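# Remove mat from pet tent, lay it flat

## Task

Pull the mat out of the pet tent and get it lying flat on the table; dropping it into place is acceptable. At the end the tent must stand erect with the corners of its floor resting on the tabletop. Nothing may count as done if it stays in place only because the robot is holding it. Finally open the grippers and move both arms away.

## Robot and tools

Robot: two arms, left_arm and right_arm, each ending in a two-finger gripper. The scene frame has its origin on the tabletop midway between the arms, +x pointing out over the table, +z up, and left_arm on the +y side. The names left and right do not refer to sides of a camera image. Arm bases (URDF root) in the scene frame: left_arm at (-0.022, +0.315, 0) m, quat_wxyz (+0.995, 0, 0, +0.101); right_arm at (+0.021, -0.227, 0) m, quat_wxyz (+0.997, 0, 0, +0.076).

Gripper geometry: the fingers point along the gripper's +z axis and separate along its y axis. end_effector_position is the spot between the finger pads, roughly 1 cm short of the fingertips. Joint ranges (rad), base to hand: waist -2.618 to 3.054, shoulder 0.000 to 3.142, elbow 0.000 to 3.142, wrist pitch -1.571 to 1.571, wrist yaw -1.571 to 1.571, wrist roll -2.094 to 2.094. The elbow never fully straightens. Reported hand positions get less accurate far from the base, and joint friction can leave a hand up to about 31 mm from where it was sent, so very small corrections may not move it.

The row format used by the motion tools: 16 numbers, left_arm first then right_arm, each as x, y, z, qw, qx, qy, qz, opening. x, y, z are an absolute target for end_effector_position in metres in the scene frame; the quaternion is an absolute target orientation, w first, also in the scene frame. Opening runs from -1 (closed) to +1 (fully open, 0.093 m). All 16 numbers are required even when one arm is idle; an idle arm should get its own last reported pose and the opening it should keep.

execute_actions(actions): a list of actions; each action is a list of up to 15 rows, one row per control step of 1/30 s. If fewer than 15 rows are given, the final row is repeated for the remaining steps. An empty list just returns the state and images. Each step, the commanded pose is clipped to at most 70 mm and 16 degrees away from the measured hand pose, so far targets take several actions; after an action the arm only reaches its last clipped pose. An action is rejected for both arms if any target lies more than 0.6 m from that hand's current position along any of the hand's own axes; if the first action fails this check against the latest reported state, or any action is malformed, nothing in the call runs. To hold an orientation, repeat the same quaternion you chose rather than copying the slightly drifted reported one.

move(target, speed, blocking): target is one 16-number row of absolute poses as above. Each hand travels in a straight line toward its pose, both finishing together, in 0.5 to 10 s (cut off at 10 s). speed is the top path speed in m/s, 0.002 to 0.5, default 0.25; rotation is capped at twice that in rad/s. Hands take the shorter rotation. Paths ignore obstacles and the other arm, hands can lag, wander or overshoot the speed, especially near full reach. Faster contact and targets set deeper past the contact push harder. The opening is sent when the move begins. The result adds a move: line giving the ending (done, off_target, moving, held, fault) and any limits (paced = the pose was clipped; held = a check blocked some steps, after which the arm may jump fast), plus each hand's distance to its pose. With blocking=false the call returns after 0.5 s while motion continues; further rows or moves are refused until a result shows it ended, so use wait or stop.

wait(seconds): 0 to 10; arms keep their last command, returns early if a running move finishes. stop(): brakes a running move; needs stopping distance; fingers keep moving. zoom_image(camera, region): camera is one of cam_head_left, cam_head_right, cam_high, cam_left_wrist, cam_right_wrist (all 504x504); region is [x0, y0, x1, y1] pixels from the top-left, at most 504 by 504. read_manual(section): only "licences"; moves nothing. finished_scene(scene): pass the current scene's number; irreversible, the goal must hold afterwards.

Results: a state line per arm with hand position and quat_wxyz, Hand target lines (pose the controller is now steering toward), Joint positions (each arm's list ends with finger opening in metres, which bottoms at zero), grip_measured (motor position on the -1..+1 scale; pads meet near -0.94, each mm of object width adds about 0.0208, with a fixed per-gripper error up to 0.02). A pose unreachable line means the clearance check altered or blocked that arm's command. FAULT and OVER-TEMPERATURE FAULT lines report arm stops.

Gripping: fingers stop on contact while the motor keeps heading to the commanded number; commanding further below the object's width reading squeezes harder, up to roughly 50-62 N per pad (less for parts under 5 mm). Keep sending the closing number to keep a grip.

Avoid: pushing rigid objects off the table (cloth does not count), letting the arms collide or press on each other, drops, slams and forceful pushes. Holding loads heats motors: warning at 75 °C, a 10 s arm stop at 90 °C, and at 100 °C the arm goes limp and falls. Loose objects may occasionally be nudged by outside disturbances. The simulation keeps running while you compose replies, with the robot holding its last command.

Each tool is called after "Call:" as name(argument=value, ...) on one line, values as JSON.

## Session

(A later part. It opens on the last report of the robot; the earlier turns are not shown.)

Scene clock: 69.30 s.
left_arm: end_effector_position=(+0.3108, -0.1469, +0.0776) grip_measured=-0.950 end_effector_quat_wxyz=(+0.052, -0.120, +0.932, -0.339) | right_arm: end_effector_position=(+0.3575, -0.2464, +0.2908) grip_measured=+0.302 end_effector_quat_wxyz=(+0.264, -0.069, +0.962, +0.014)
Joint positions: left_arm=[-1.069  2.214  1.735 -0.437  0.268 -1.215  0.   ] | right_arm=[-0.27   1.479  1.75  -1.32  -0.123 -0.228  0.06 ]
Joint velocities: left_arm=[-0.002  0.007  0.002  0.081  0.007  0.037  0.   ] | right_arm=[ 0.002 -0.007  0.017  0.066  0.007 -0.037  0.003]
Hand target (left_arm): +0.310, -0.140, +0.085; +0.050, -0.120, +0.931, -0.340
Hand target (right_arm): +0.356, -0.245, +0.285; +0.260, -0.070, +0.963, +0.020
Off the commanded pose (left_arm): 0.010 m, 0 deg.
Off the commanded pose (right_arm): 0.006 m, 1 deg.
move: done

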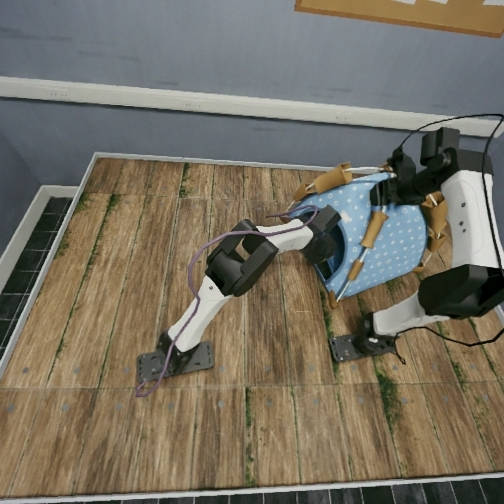

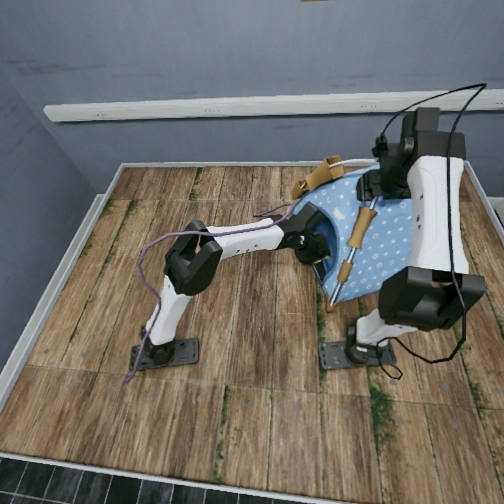

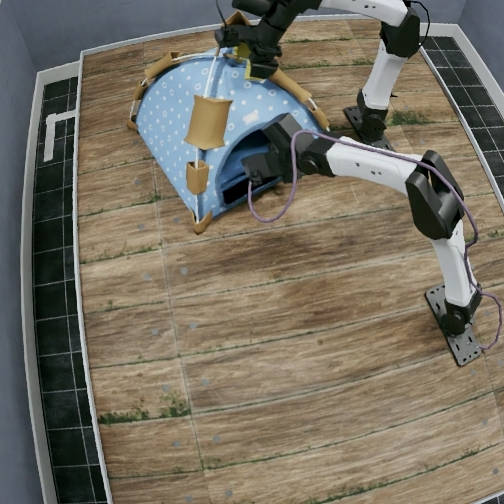

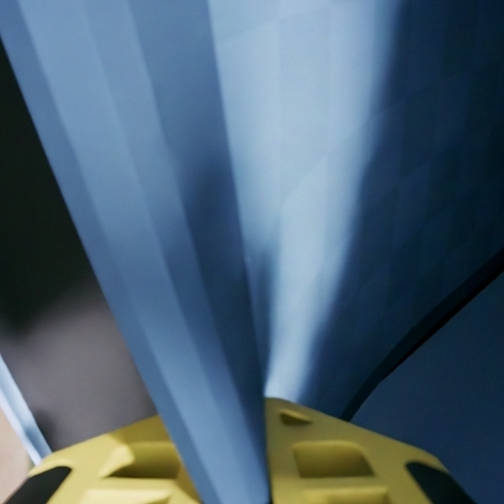

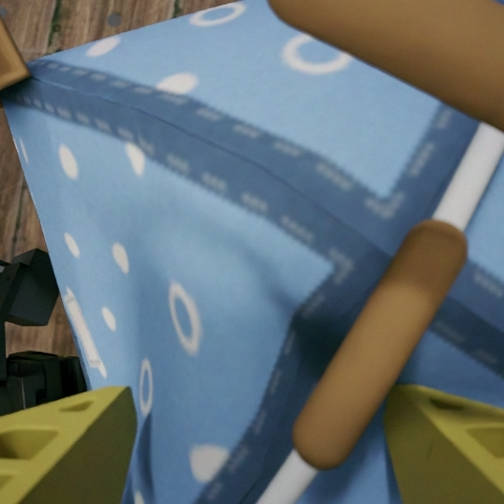

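Call:
move(target=[0.31,-0.14,0.085,0.05,-0.12,0.93,-0.34,-1,0.355,-0.25,0.275,0.26,-0.07,0.96,0.02,-1], speed=0.1)

Call:
move(target=[0.3,0.05,0.085,0.054,-0.117,0.898,-0.419,-1,0.355,-0.25,0.275,0.26,-0.07,0.96,0.02,-1], speed=0.1)

Scene clock: 72.63 s.
left_arm: end_effector_position=(+0.3101, -0.1462, +0.0769) grip_measured=-0.950 end_effector_quat_wxyz=(+0.050, -0.120, +0.932, -0.337) | right_arm: end_effector_position=(+0.3627, -0.2451, +0.2896) grip_measured=-0.976 end_effector_quat_wxyz=(+0.284, -0.076, +0.956, +0.019)
Joint positions: left_arm=[-1.068  2.214  1.735 -0.442  0.27  -1.215  0.   ] | right_arm=[-0.275  1.456  1.701 -1.254 -0.145 -0.24   0.   ]
Joint velocities: left_arm=[-0.002 -0.007 -0.022 -0.081  0.022 -0.022  0.   ] | right_arm=[-0.007 -0.007 -0.007 -0.007 -0.022 -0.007  0.   ]
Hand target (left_arm): +0.310, -0.140, +0.085; +0.050, -0.120, +0.931, -0.340
Hand target (right_arm): +0.355, -0.250, +0.275; +0.260, -0.070, +0.963, +0.020
Off the commanded pose (left_arm): 0.010 m, 0 deg.
Off the commanded pose (right_arm): 0.017 m, 3 deg.
move: off_target (right_arm)

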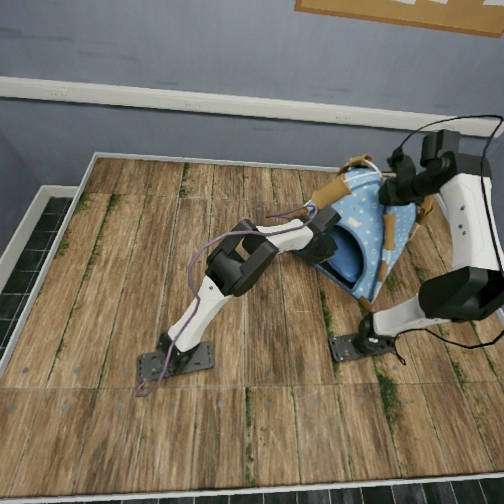

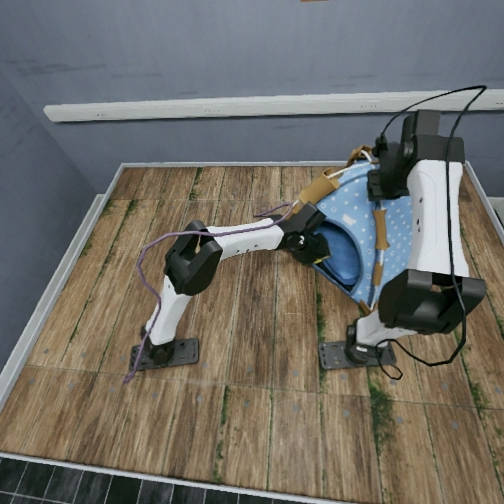

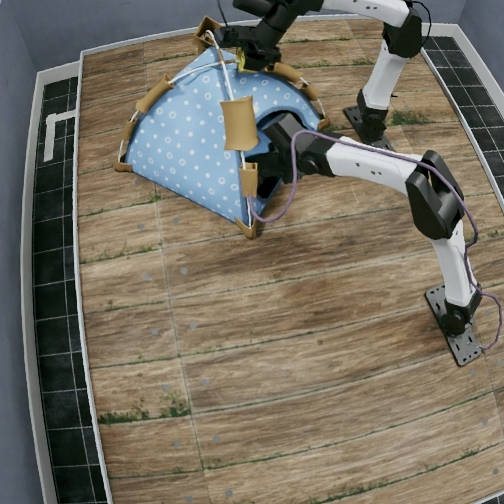

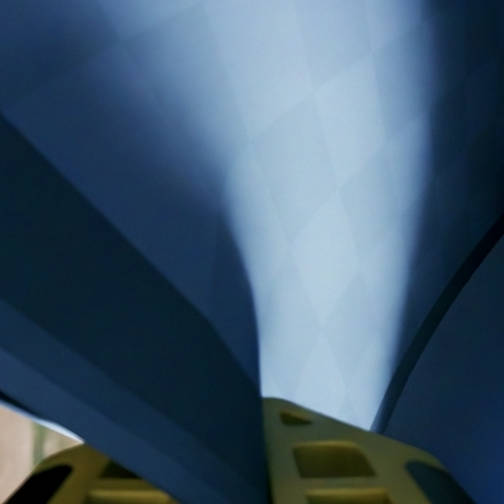

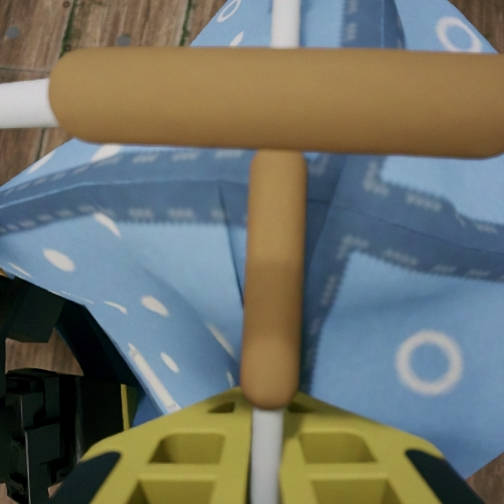

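Scene clock: 75.03 s.
left_arm: end_effector_position=(+0.2912, +0.0280, +0.0891) grip_measured=-0.950 end_effector_quat_wxyz=(+0.038, -0.083, +0.894, -0.439) | right_arm: end_effector_position=(+0.3617, -0.2313, +0.2909) grip_measured=-0.976 end_effector_quat_wxyz=(+0.287, -0.087, +0.952, +0.058)
Joint positions: left_arm=[-0.694  1.734  0.979 -0.139  0.667 -0.92   0.   ] | right_arm=[-0.275  1.456  1.701 -1.261 -0.227 -0.24   0.   ]
Joint velocities: left_arm=[ 0.007  0.012  0.007 -0.037 -0.022  0.037  0.   ] | right_arm=[-0.012 -0.007  0.002 -0.066 -0.007 -0.037  0.   ]
Hand target (left_arm): +0.298, +0.051, +0.083; +0.055, -0.116, +0.901, -0.415
Hand target (right_arm): +0.355, -0.249, +0.276; +0.260, -0.072, +0.963, +0.021
Off the commanded pose (left_arm): 0.024 m, 5 deg.
Off the commanded pose (right_arm): 0.025 m, 6 deg.
move: off_target (left_arm, right_arm)

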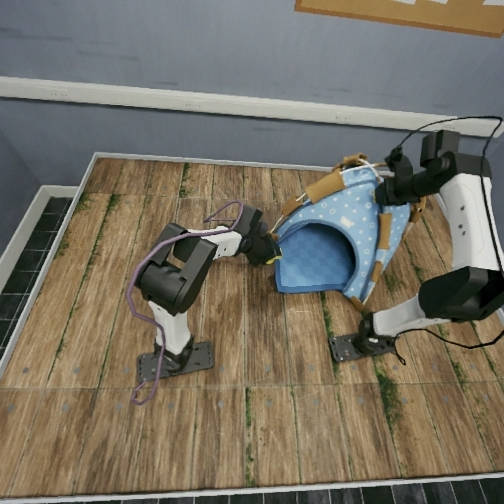

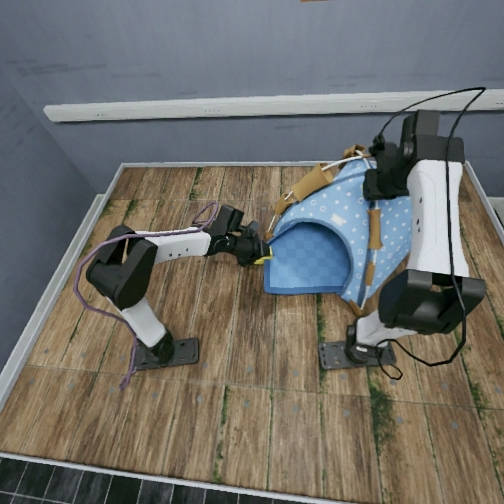

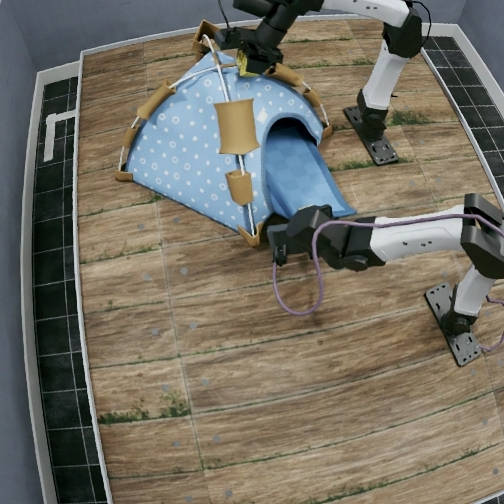

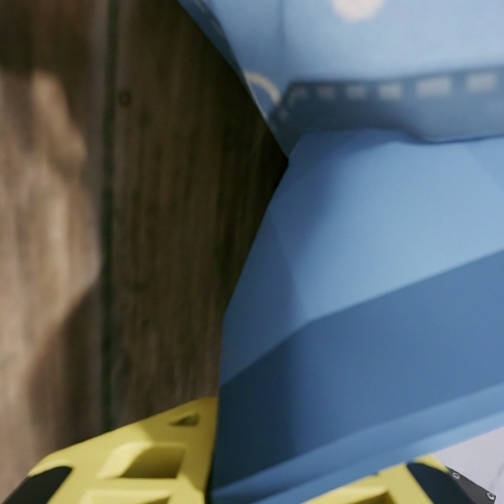

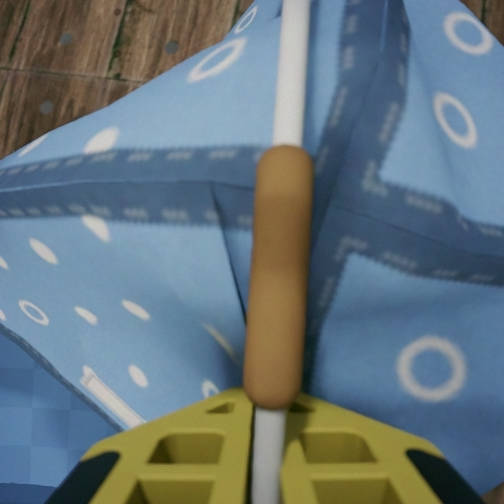

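Call:
move(target=[0.27,0.04,0.085,0.054,-0.117,0.898,-0.419,-1,0.355,-0.25,0.285,0.256,0.181,0.945,-0.048,-1], speed=0.15)

Call:
move(target=[0.27,0.2,0.085,0.054,-0.117,0.898,-0.419,-1,0.355,-0.25,0.285,0.256,0.181,0.945,-0.048,-1], speed=0.1)

Scene clock: 80.53 s.
left_arm: end_effector_position=(+0.2786, +0.0382, +0.0853) grip_measured=-0.950 end_effector_quat_wxyz=(+0.058, -0.115, +0.898, -0.421) | right_arm: end_effector_position=(+0.3564, -0.2421, +0.2910) grip_measured=-0.976 end_effector_quat_wxyz=(+0.272, +0.148, +0.950, -0.029)
Joint positions: left_arm=[-0.717  1.651  0.882 -0.098  0.578 -0.989  0.   ] | right_arm=[-0.12   1.461  1.726 -1.3    0.152  0.299  0.   ]
Joint velocities: left_arm=[ 0.017 -0.007 -0.002  0.037  0.022  0.066  0.   ] | right_arm=[-0.002  0.007  0.027  0.007  0.022 -0.007  0.   ]
Hand target (left_arm): +0.270, +0.039, +0.085; +0.054, -0.117, +0.898, -0.420
Hand target (right_arm): +0.355, -0.250, +0.286; +0.258, +0.180, +0.948, -0.046
Off the commanded pose (left_arm): 0.009 m, 1 deg.
Off the commanded pose (right_arm): 0.010 m, 5 deg.
move: off_target (right_arm)

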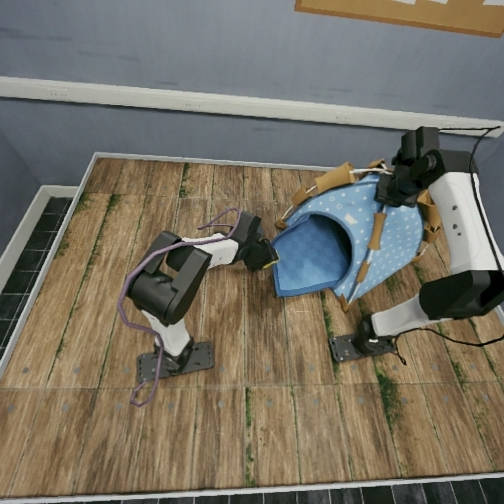

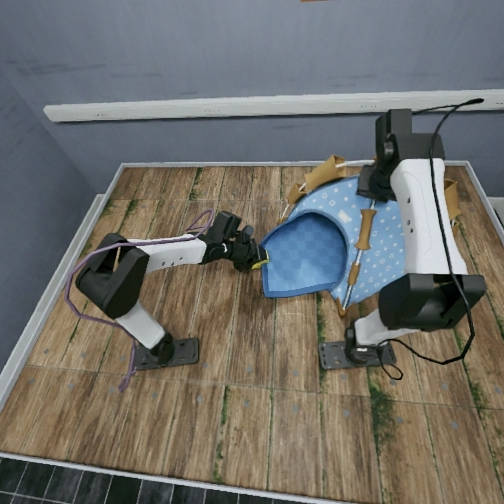

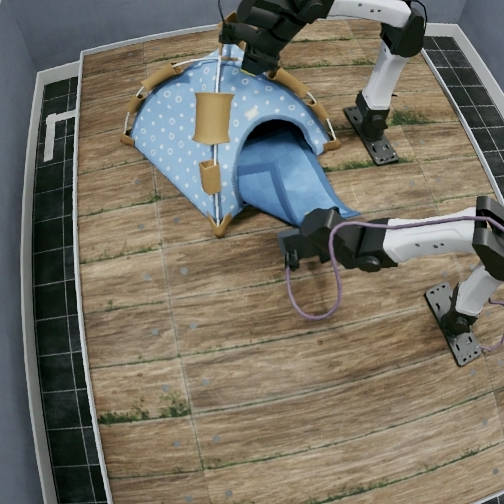

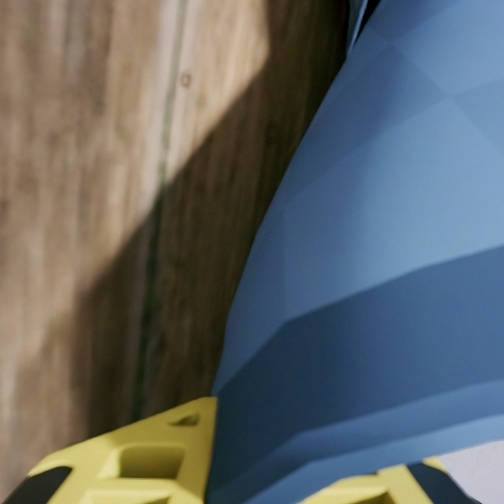

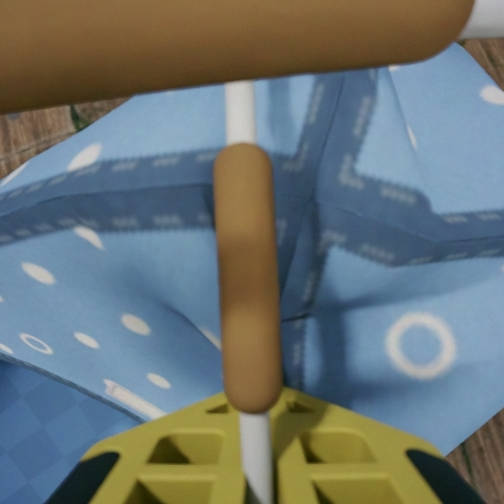

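Scene clock: 82.80 s.
left_arm: end_effector_position=(+0.2585, +0.2015, +0.0726) grip_measured=-0.950 end_effector_quat_wxyz=(+0.039, -0.120, +0.905, -0.406) | right_arm: end_effector_position=(+0.3559, -0.2465, +0.2915) grip_measured=-0.976 end_effector_quat_wxyz=(+0.274, +0.169, +0.946, -0.036)
Joint positions: left_arm=[-0.165  1.553  0.816 -0.624  0.82  -0.319  0.   ] | right_arm=[-0.12   1.461  1.726 -1.301  0.178  0.336  0.   ]
Joint velocities: left_arm=[-0.012 -0.012 -0.007  0.007  0.022  0.081  0.   ] | right_arm=[-0.012  0.002 -0.007  0.022 -0.051  0.081  0.   ]
Hand target (left_arm): +0.267, +0.203, +0.082; +0.053, -0.115, +0.903, -0.411
Hand target (right_arm): +0.355, -0.250, +0.285; +0.257, +0.181, +0.948, -0.048
Off the commanded pose (left_arm): 0.017 m, 2 deg.
Off the commanded pose (right_arm): 0.007 m, 3 deg.
move: off_target (left_arm, right_arm)

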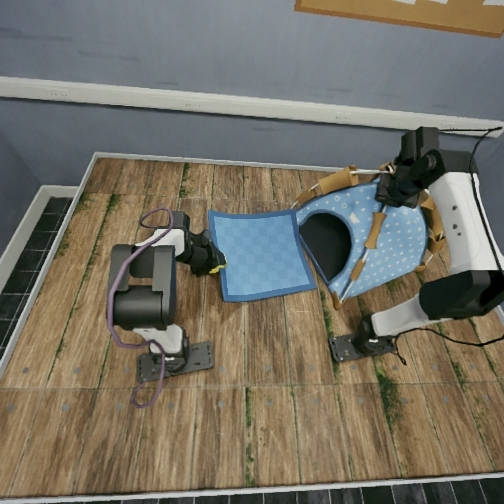

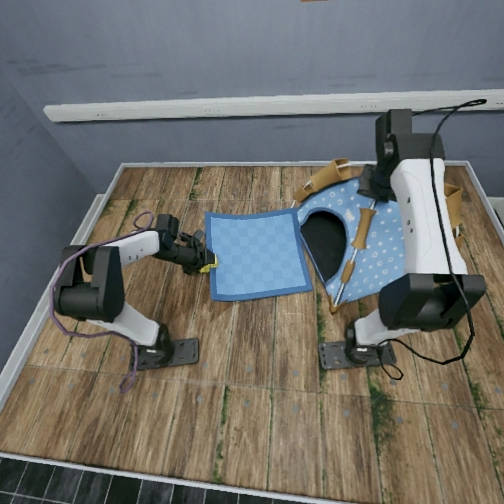

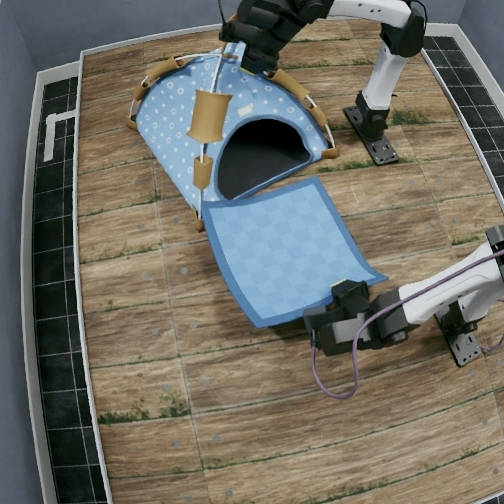

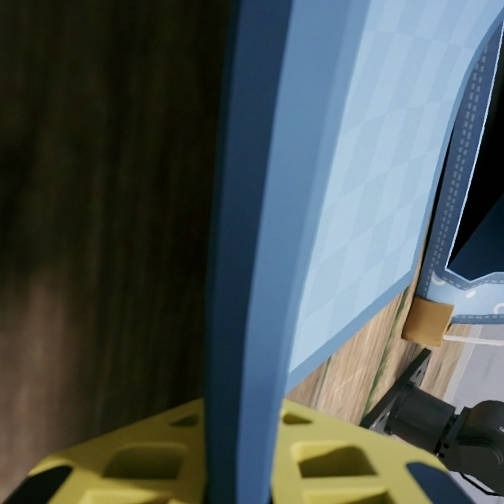

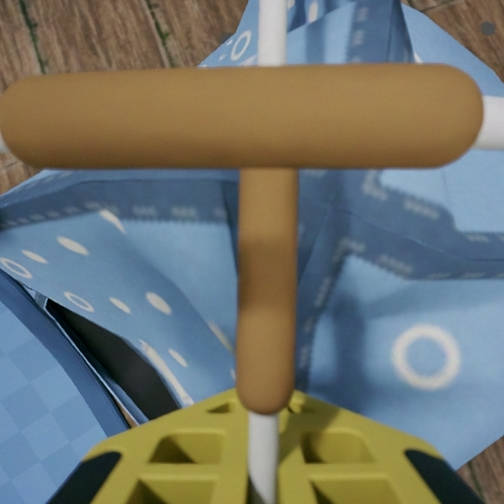

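Call:
move(target=[0.28,0.27,0.05,0.054,-0.117,0.898,-0.419,-1,0.355,-0.25,0.29,0.256,0.181,0.945,-0.048,0.3], speed=0.15)

Call:
move(target=[0.28,0.33,0.06,0.054,-0.117,0.898,-0.419,0.2,0.34,-0.25,0.36,0.35,0.1,0.93,-0.03,0.3], speed=0.1)

Call:
move(target=[0.28,0.35,0.18,0.054,-0.117,0.898,-0.419,0.2,0.34,-0.25,0.38,0.45,0.05,0.89,0,0.3])

Scene clock: 86.60 s.
left_arm: end_effector_position=(+0.2731, +0.2705, +0.0462) grip_measured=-0.950 end_effector_quat_wxyz=(+0.052, -0.118, +0.903, -0.411) | right_arm: end_effector_position=(+0.3542, -0.2483, +0.2924) grip_measured=+0.298 end_effector_quat_wxyz=(+0.266, +0.177, +0.947, -0.041)
Joint positions: left_arm=[ 0.089  1.758  0.92  -0.772  0.853  0.048  0.   ] | right_arm=[-0.12   1.476  1.752 -1.332  0.189  0.352  0.059]
Joint velocities: left_arm=[ 0.002 -0.007  0.002 -0.081 -0.022  0.022  0.   ] | right_arm=[ 0.002 -0.007  0.007  0.022 -0.007  0.022  0.   ]
Hand target (left_arm): +0.278, +0.272, +0.049; +0.052, -0.117, +0.900, -0.416
Hand target (right_arm): +0.355, -0.250, +0.290; +0.257, +0.181, +0.948, -0.048
Off the commanded pose (left_arm): 0.008 m, 1 deg.
Off the commanded pose (right_arm): 0.003 m, 1 deg.
move: done

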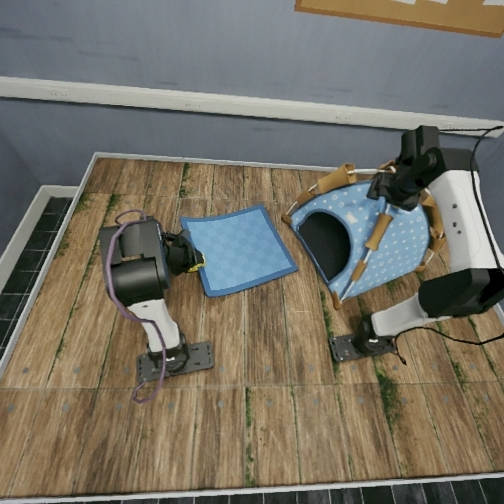

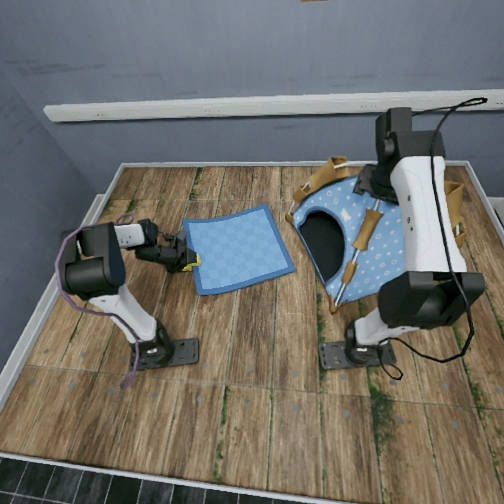

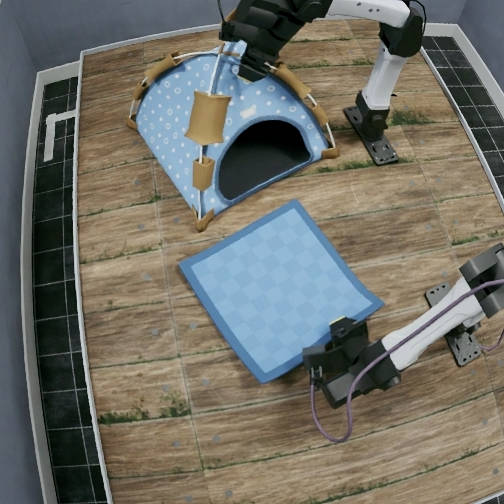

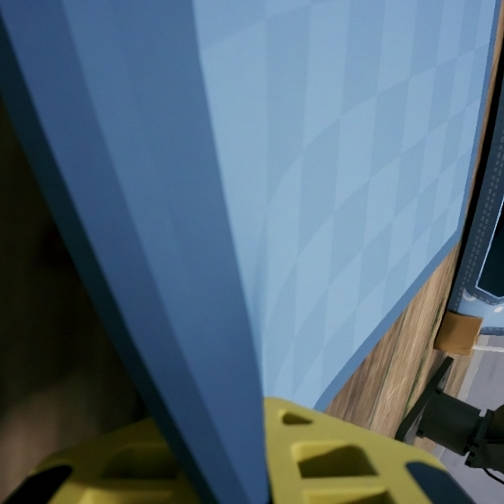

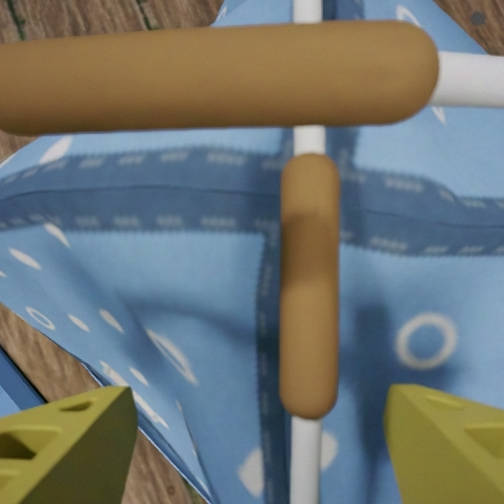

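Scene clock: 88.23 s.
left_arm: end_effector_position=(+0.2735, +0.3260, +0.0592) grip_measured=+0.198 end_effector_quat_wxyz=(+0.053, -0.117, +0.898, -0.420) | right_arm: end_effector_position=(+0.3434, -0.2496, +0.3566) grip_measured=+0.298 end_effector_quat_wxyz=(+0.351, +0.103, +0.930, -0.035)
Joint positions: left_arm=[ 0.277  1.869  1.101 -1.062  0.846  0.336  0.055] | right_arm=[-0.148  1.4    1.877 -1.339  0.14   0.173  0.059]
Joint velocities: left_arm=[-0.022  0.002  0.012 -0.037  0.007  0.066  0.   ] | right_arm=[-0.017  0.007 -0.012 -0.051 -0.037 -0.007  0.   ]
Hand target (left_arm): +0.277, +0.331, +0.059; +0.052, -0.117, +0.900, -0.417
Hand target (right_arm): +0.338, -0.250, +0.360; +0.350, +0.101, +0.931, -0.031
Off the commanded pose (left_arm): 0.008 m, 0 deg.
Off the commanded pose (right_arm): 0.005 m, 1 deg.
move: done

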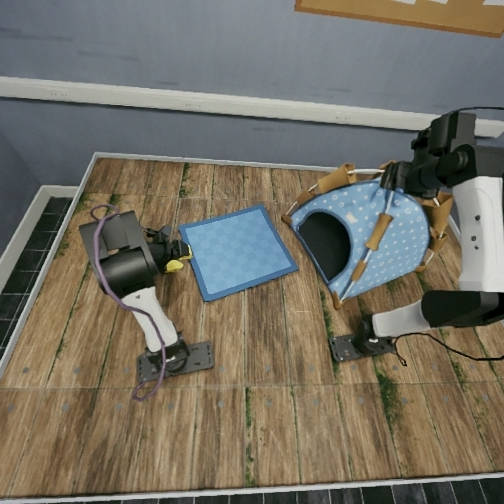

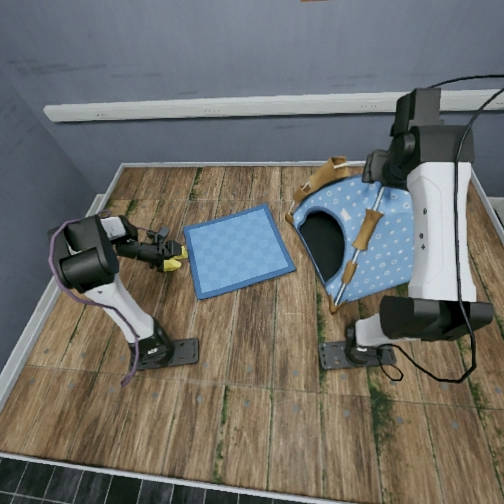

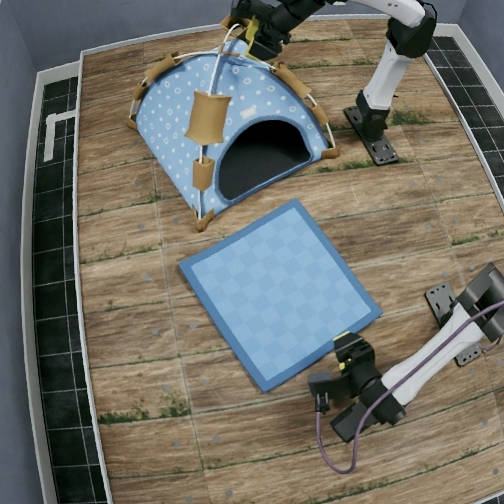

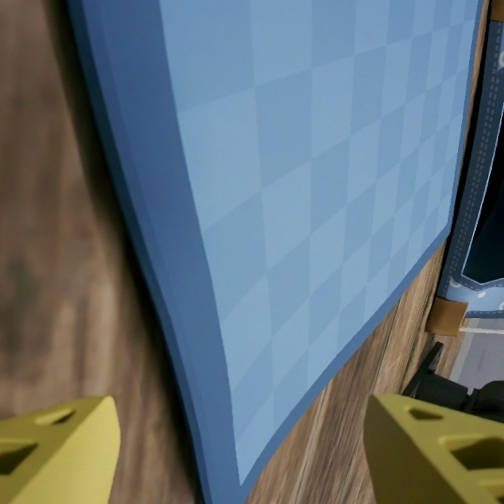

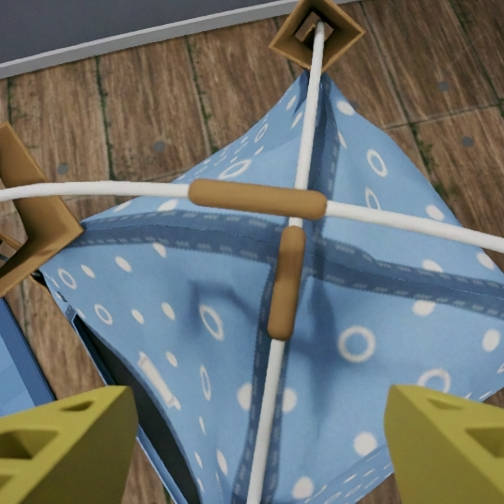

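Scene clock: 89.40 s.
left_arm: end_effector_position=(+0.2785, +0.3460, +0.1697) grip_measured=+0.198 end_effector_quat_wxyz=(+0.051, -0.129, +0.896, -0.423) | right_arm: end_effector_position=(+0.3415, -0.2494, +0.3877) grip_measured=+0.298 end_effector_quat_wxyz=(+0.458, +0.053, +0.887, -0.004)
Joint positions: left_arm=[ 0.329  1.805  1.474 -1.551  0.837  0.385  0.055] | right_arm=[-0.221  1.237  1.713 -1.096 -0.001  0.051  0.059]
Joint velocities: left_arm=[-0.032 -0.012  0.012  0.022  0.022  0.007  0.001] | right_arm=[ 0.002  0.002 -0.002 -0.007 -0.037  0.037  0.   ]
Hand target (left_arm): +0.277, +0.349, +0.180; +0.064, -0.123, +0.900, -0.414
Hand target (right_arm): +0.339, -0.250, +0.381; +0.450, +0.051, +0.891, -0.001
Off the commanded pose (left_arm): 0.011 m, 1 deg.
Off the commanded pose (right_arm): 0.008 m, 1 deg.
joint sent to its limit (left arm) — the command would take joint 4 (wrist pitch) past its lower limit, so that joint was sent only as far as its limit.
move: off_target (left_arm)

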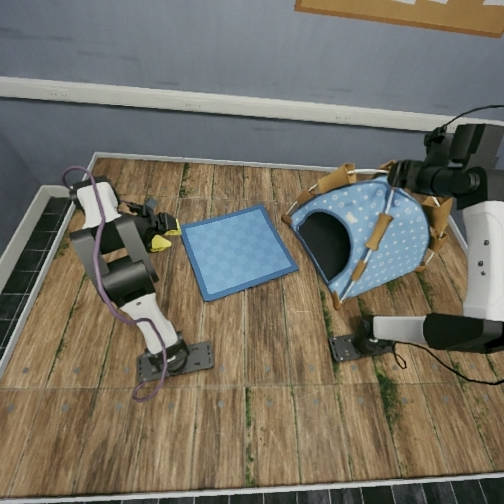

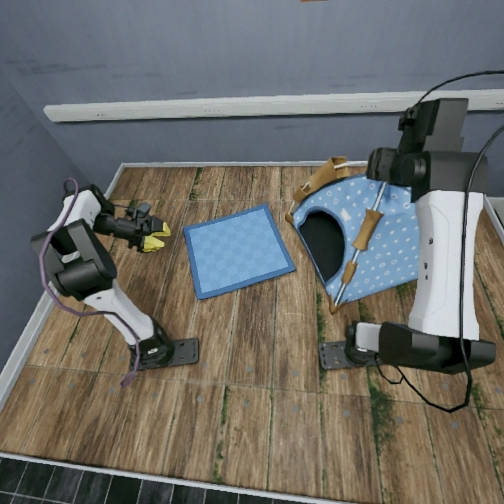

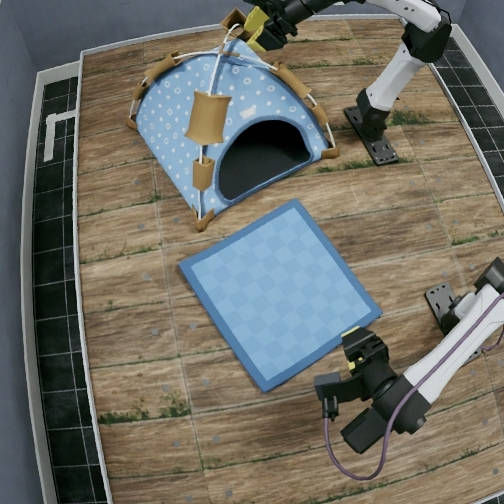

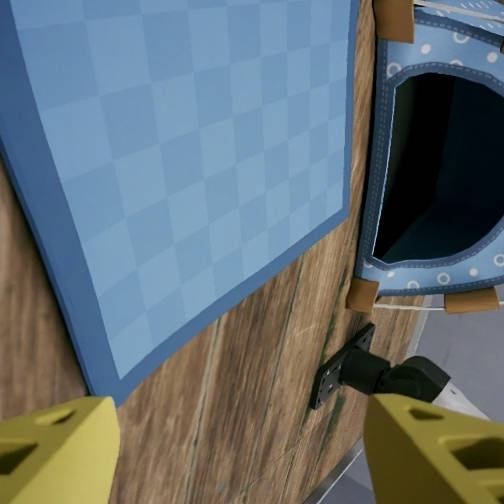

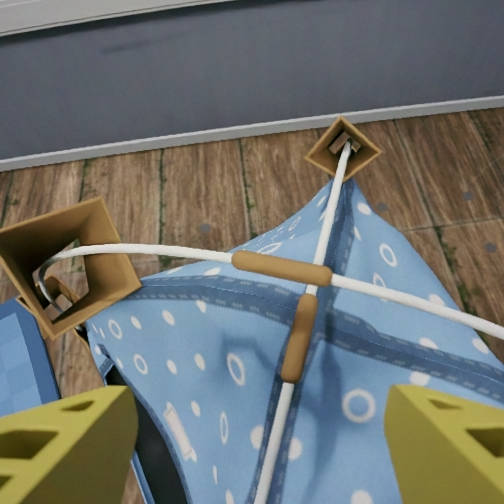

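Call:
finished_scene(scene=1)

The scene is finished: the task was done.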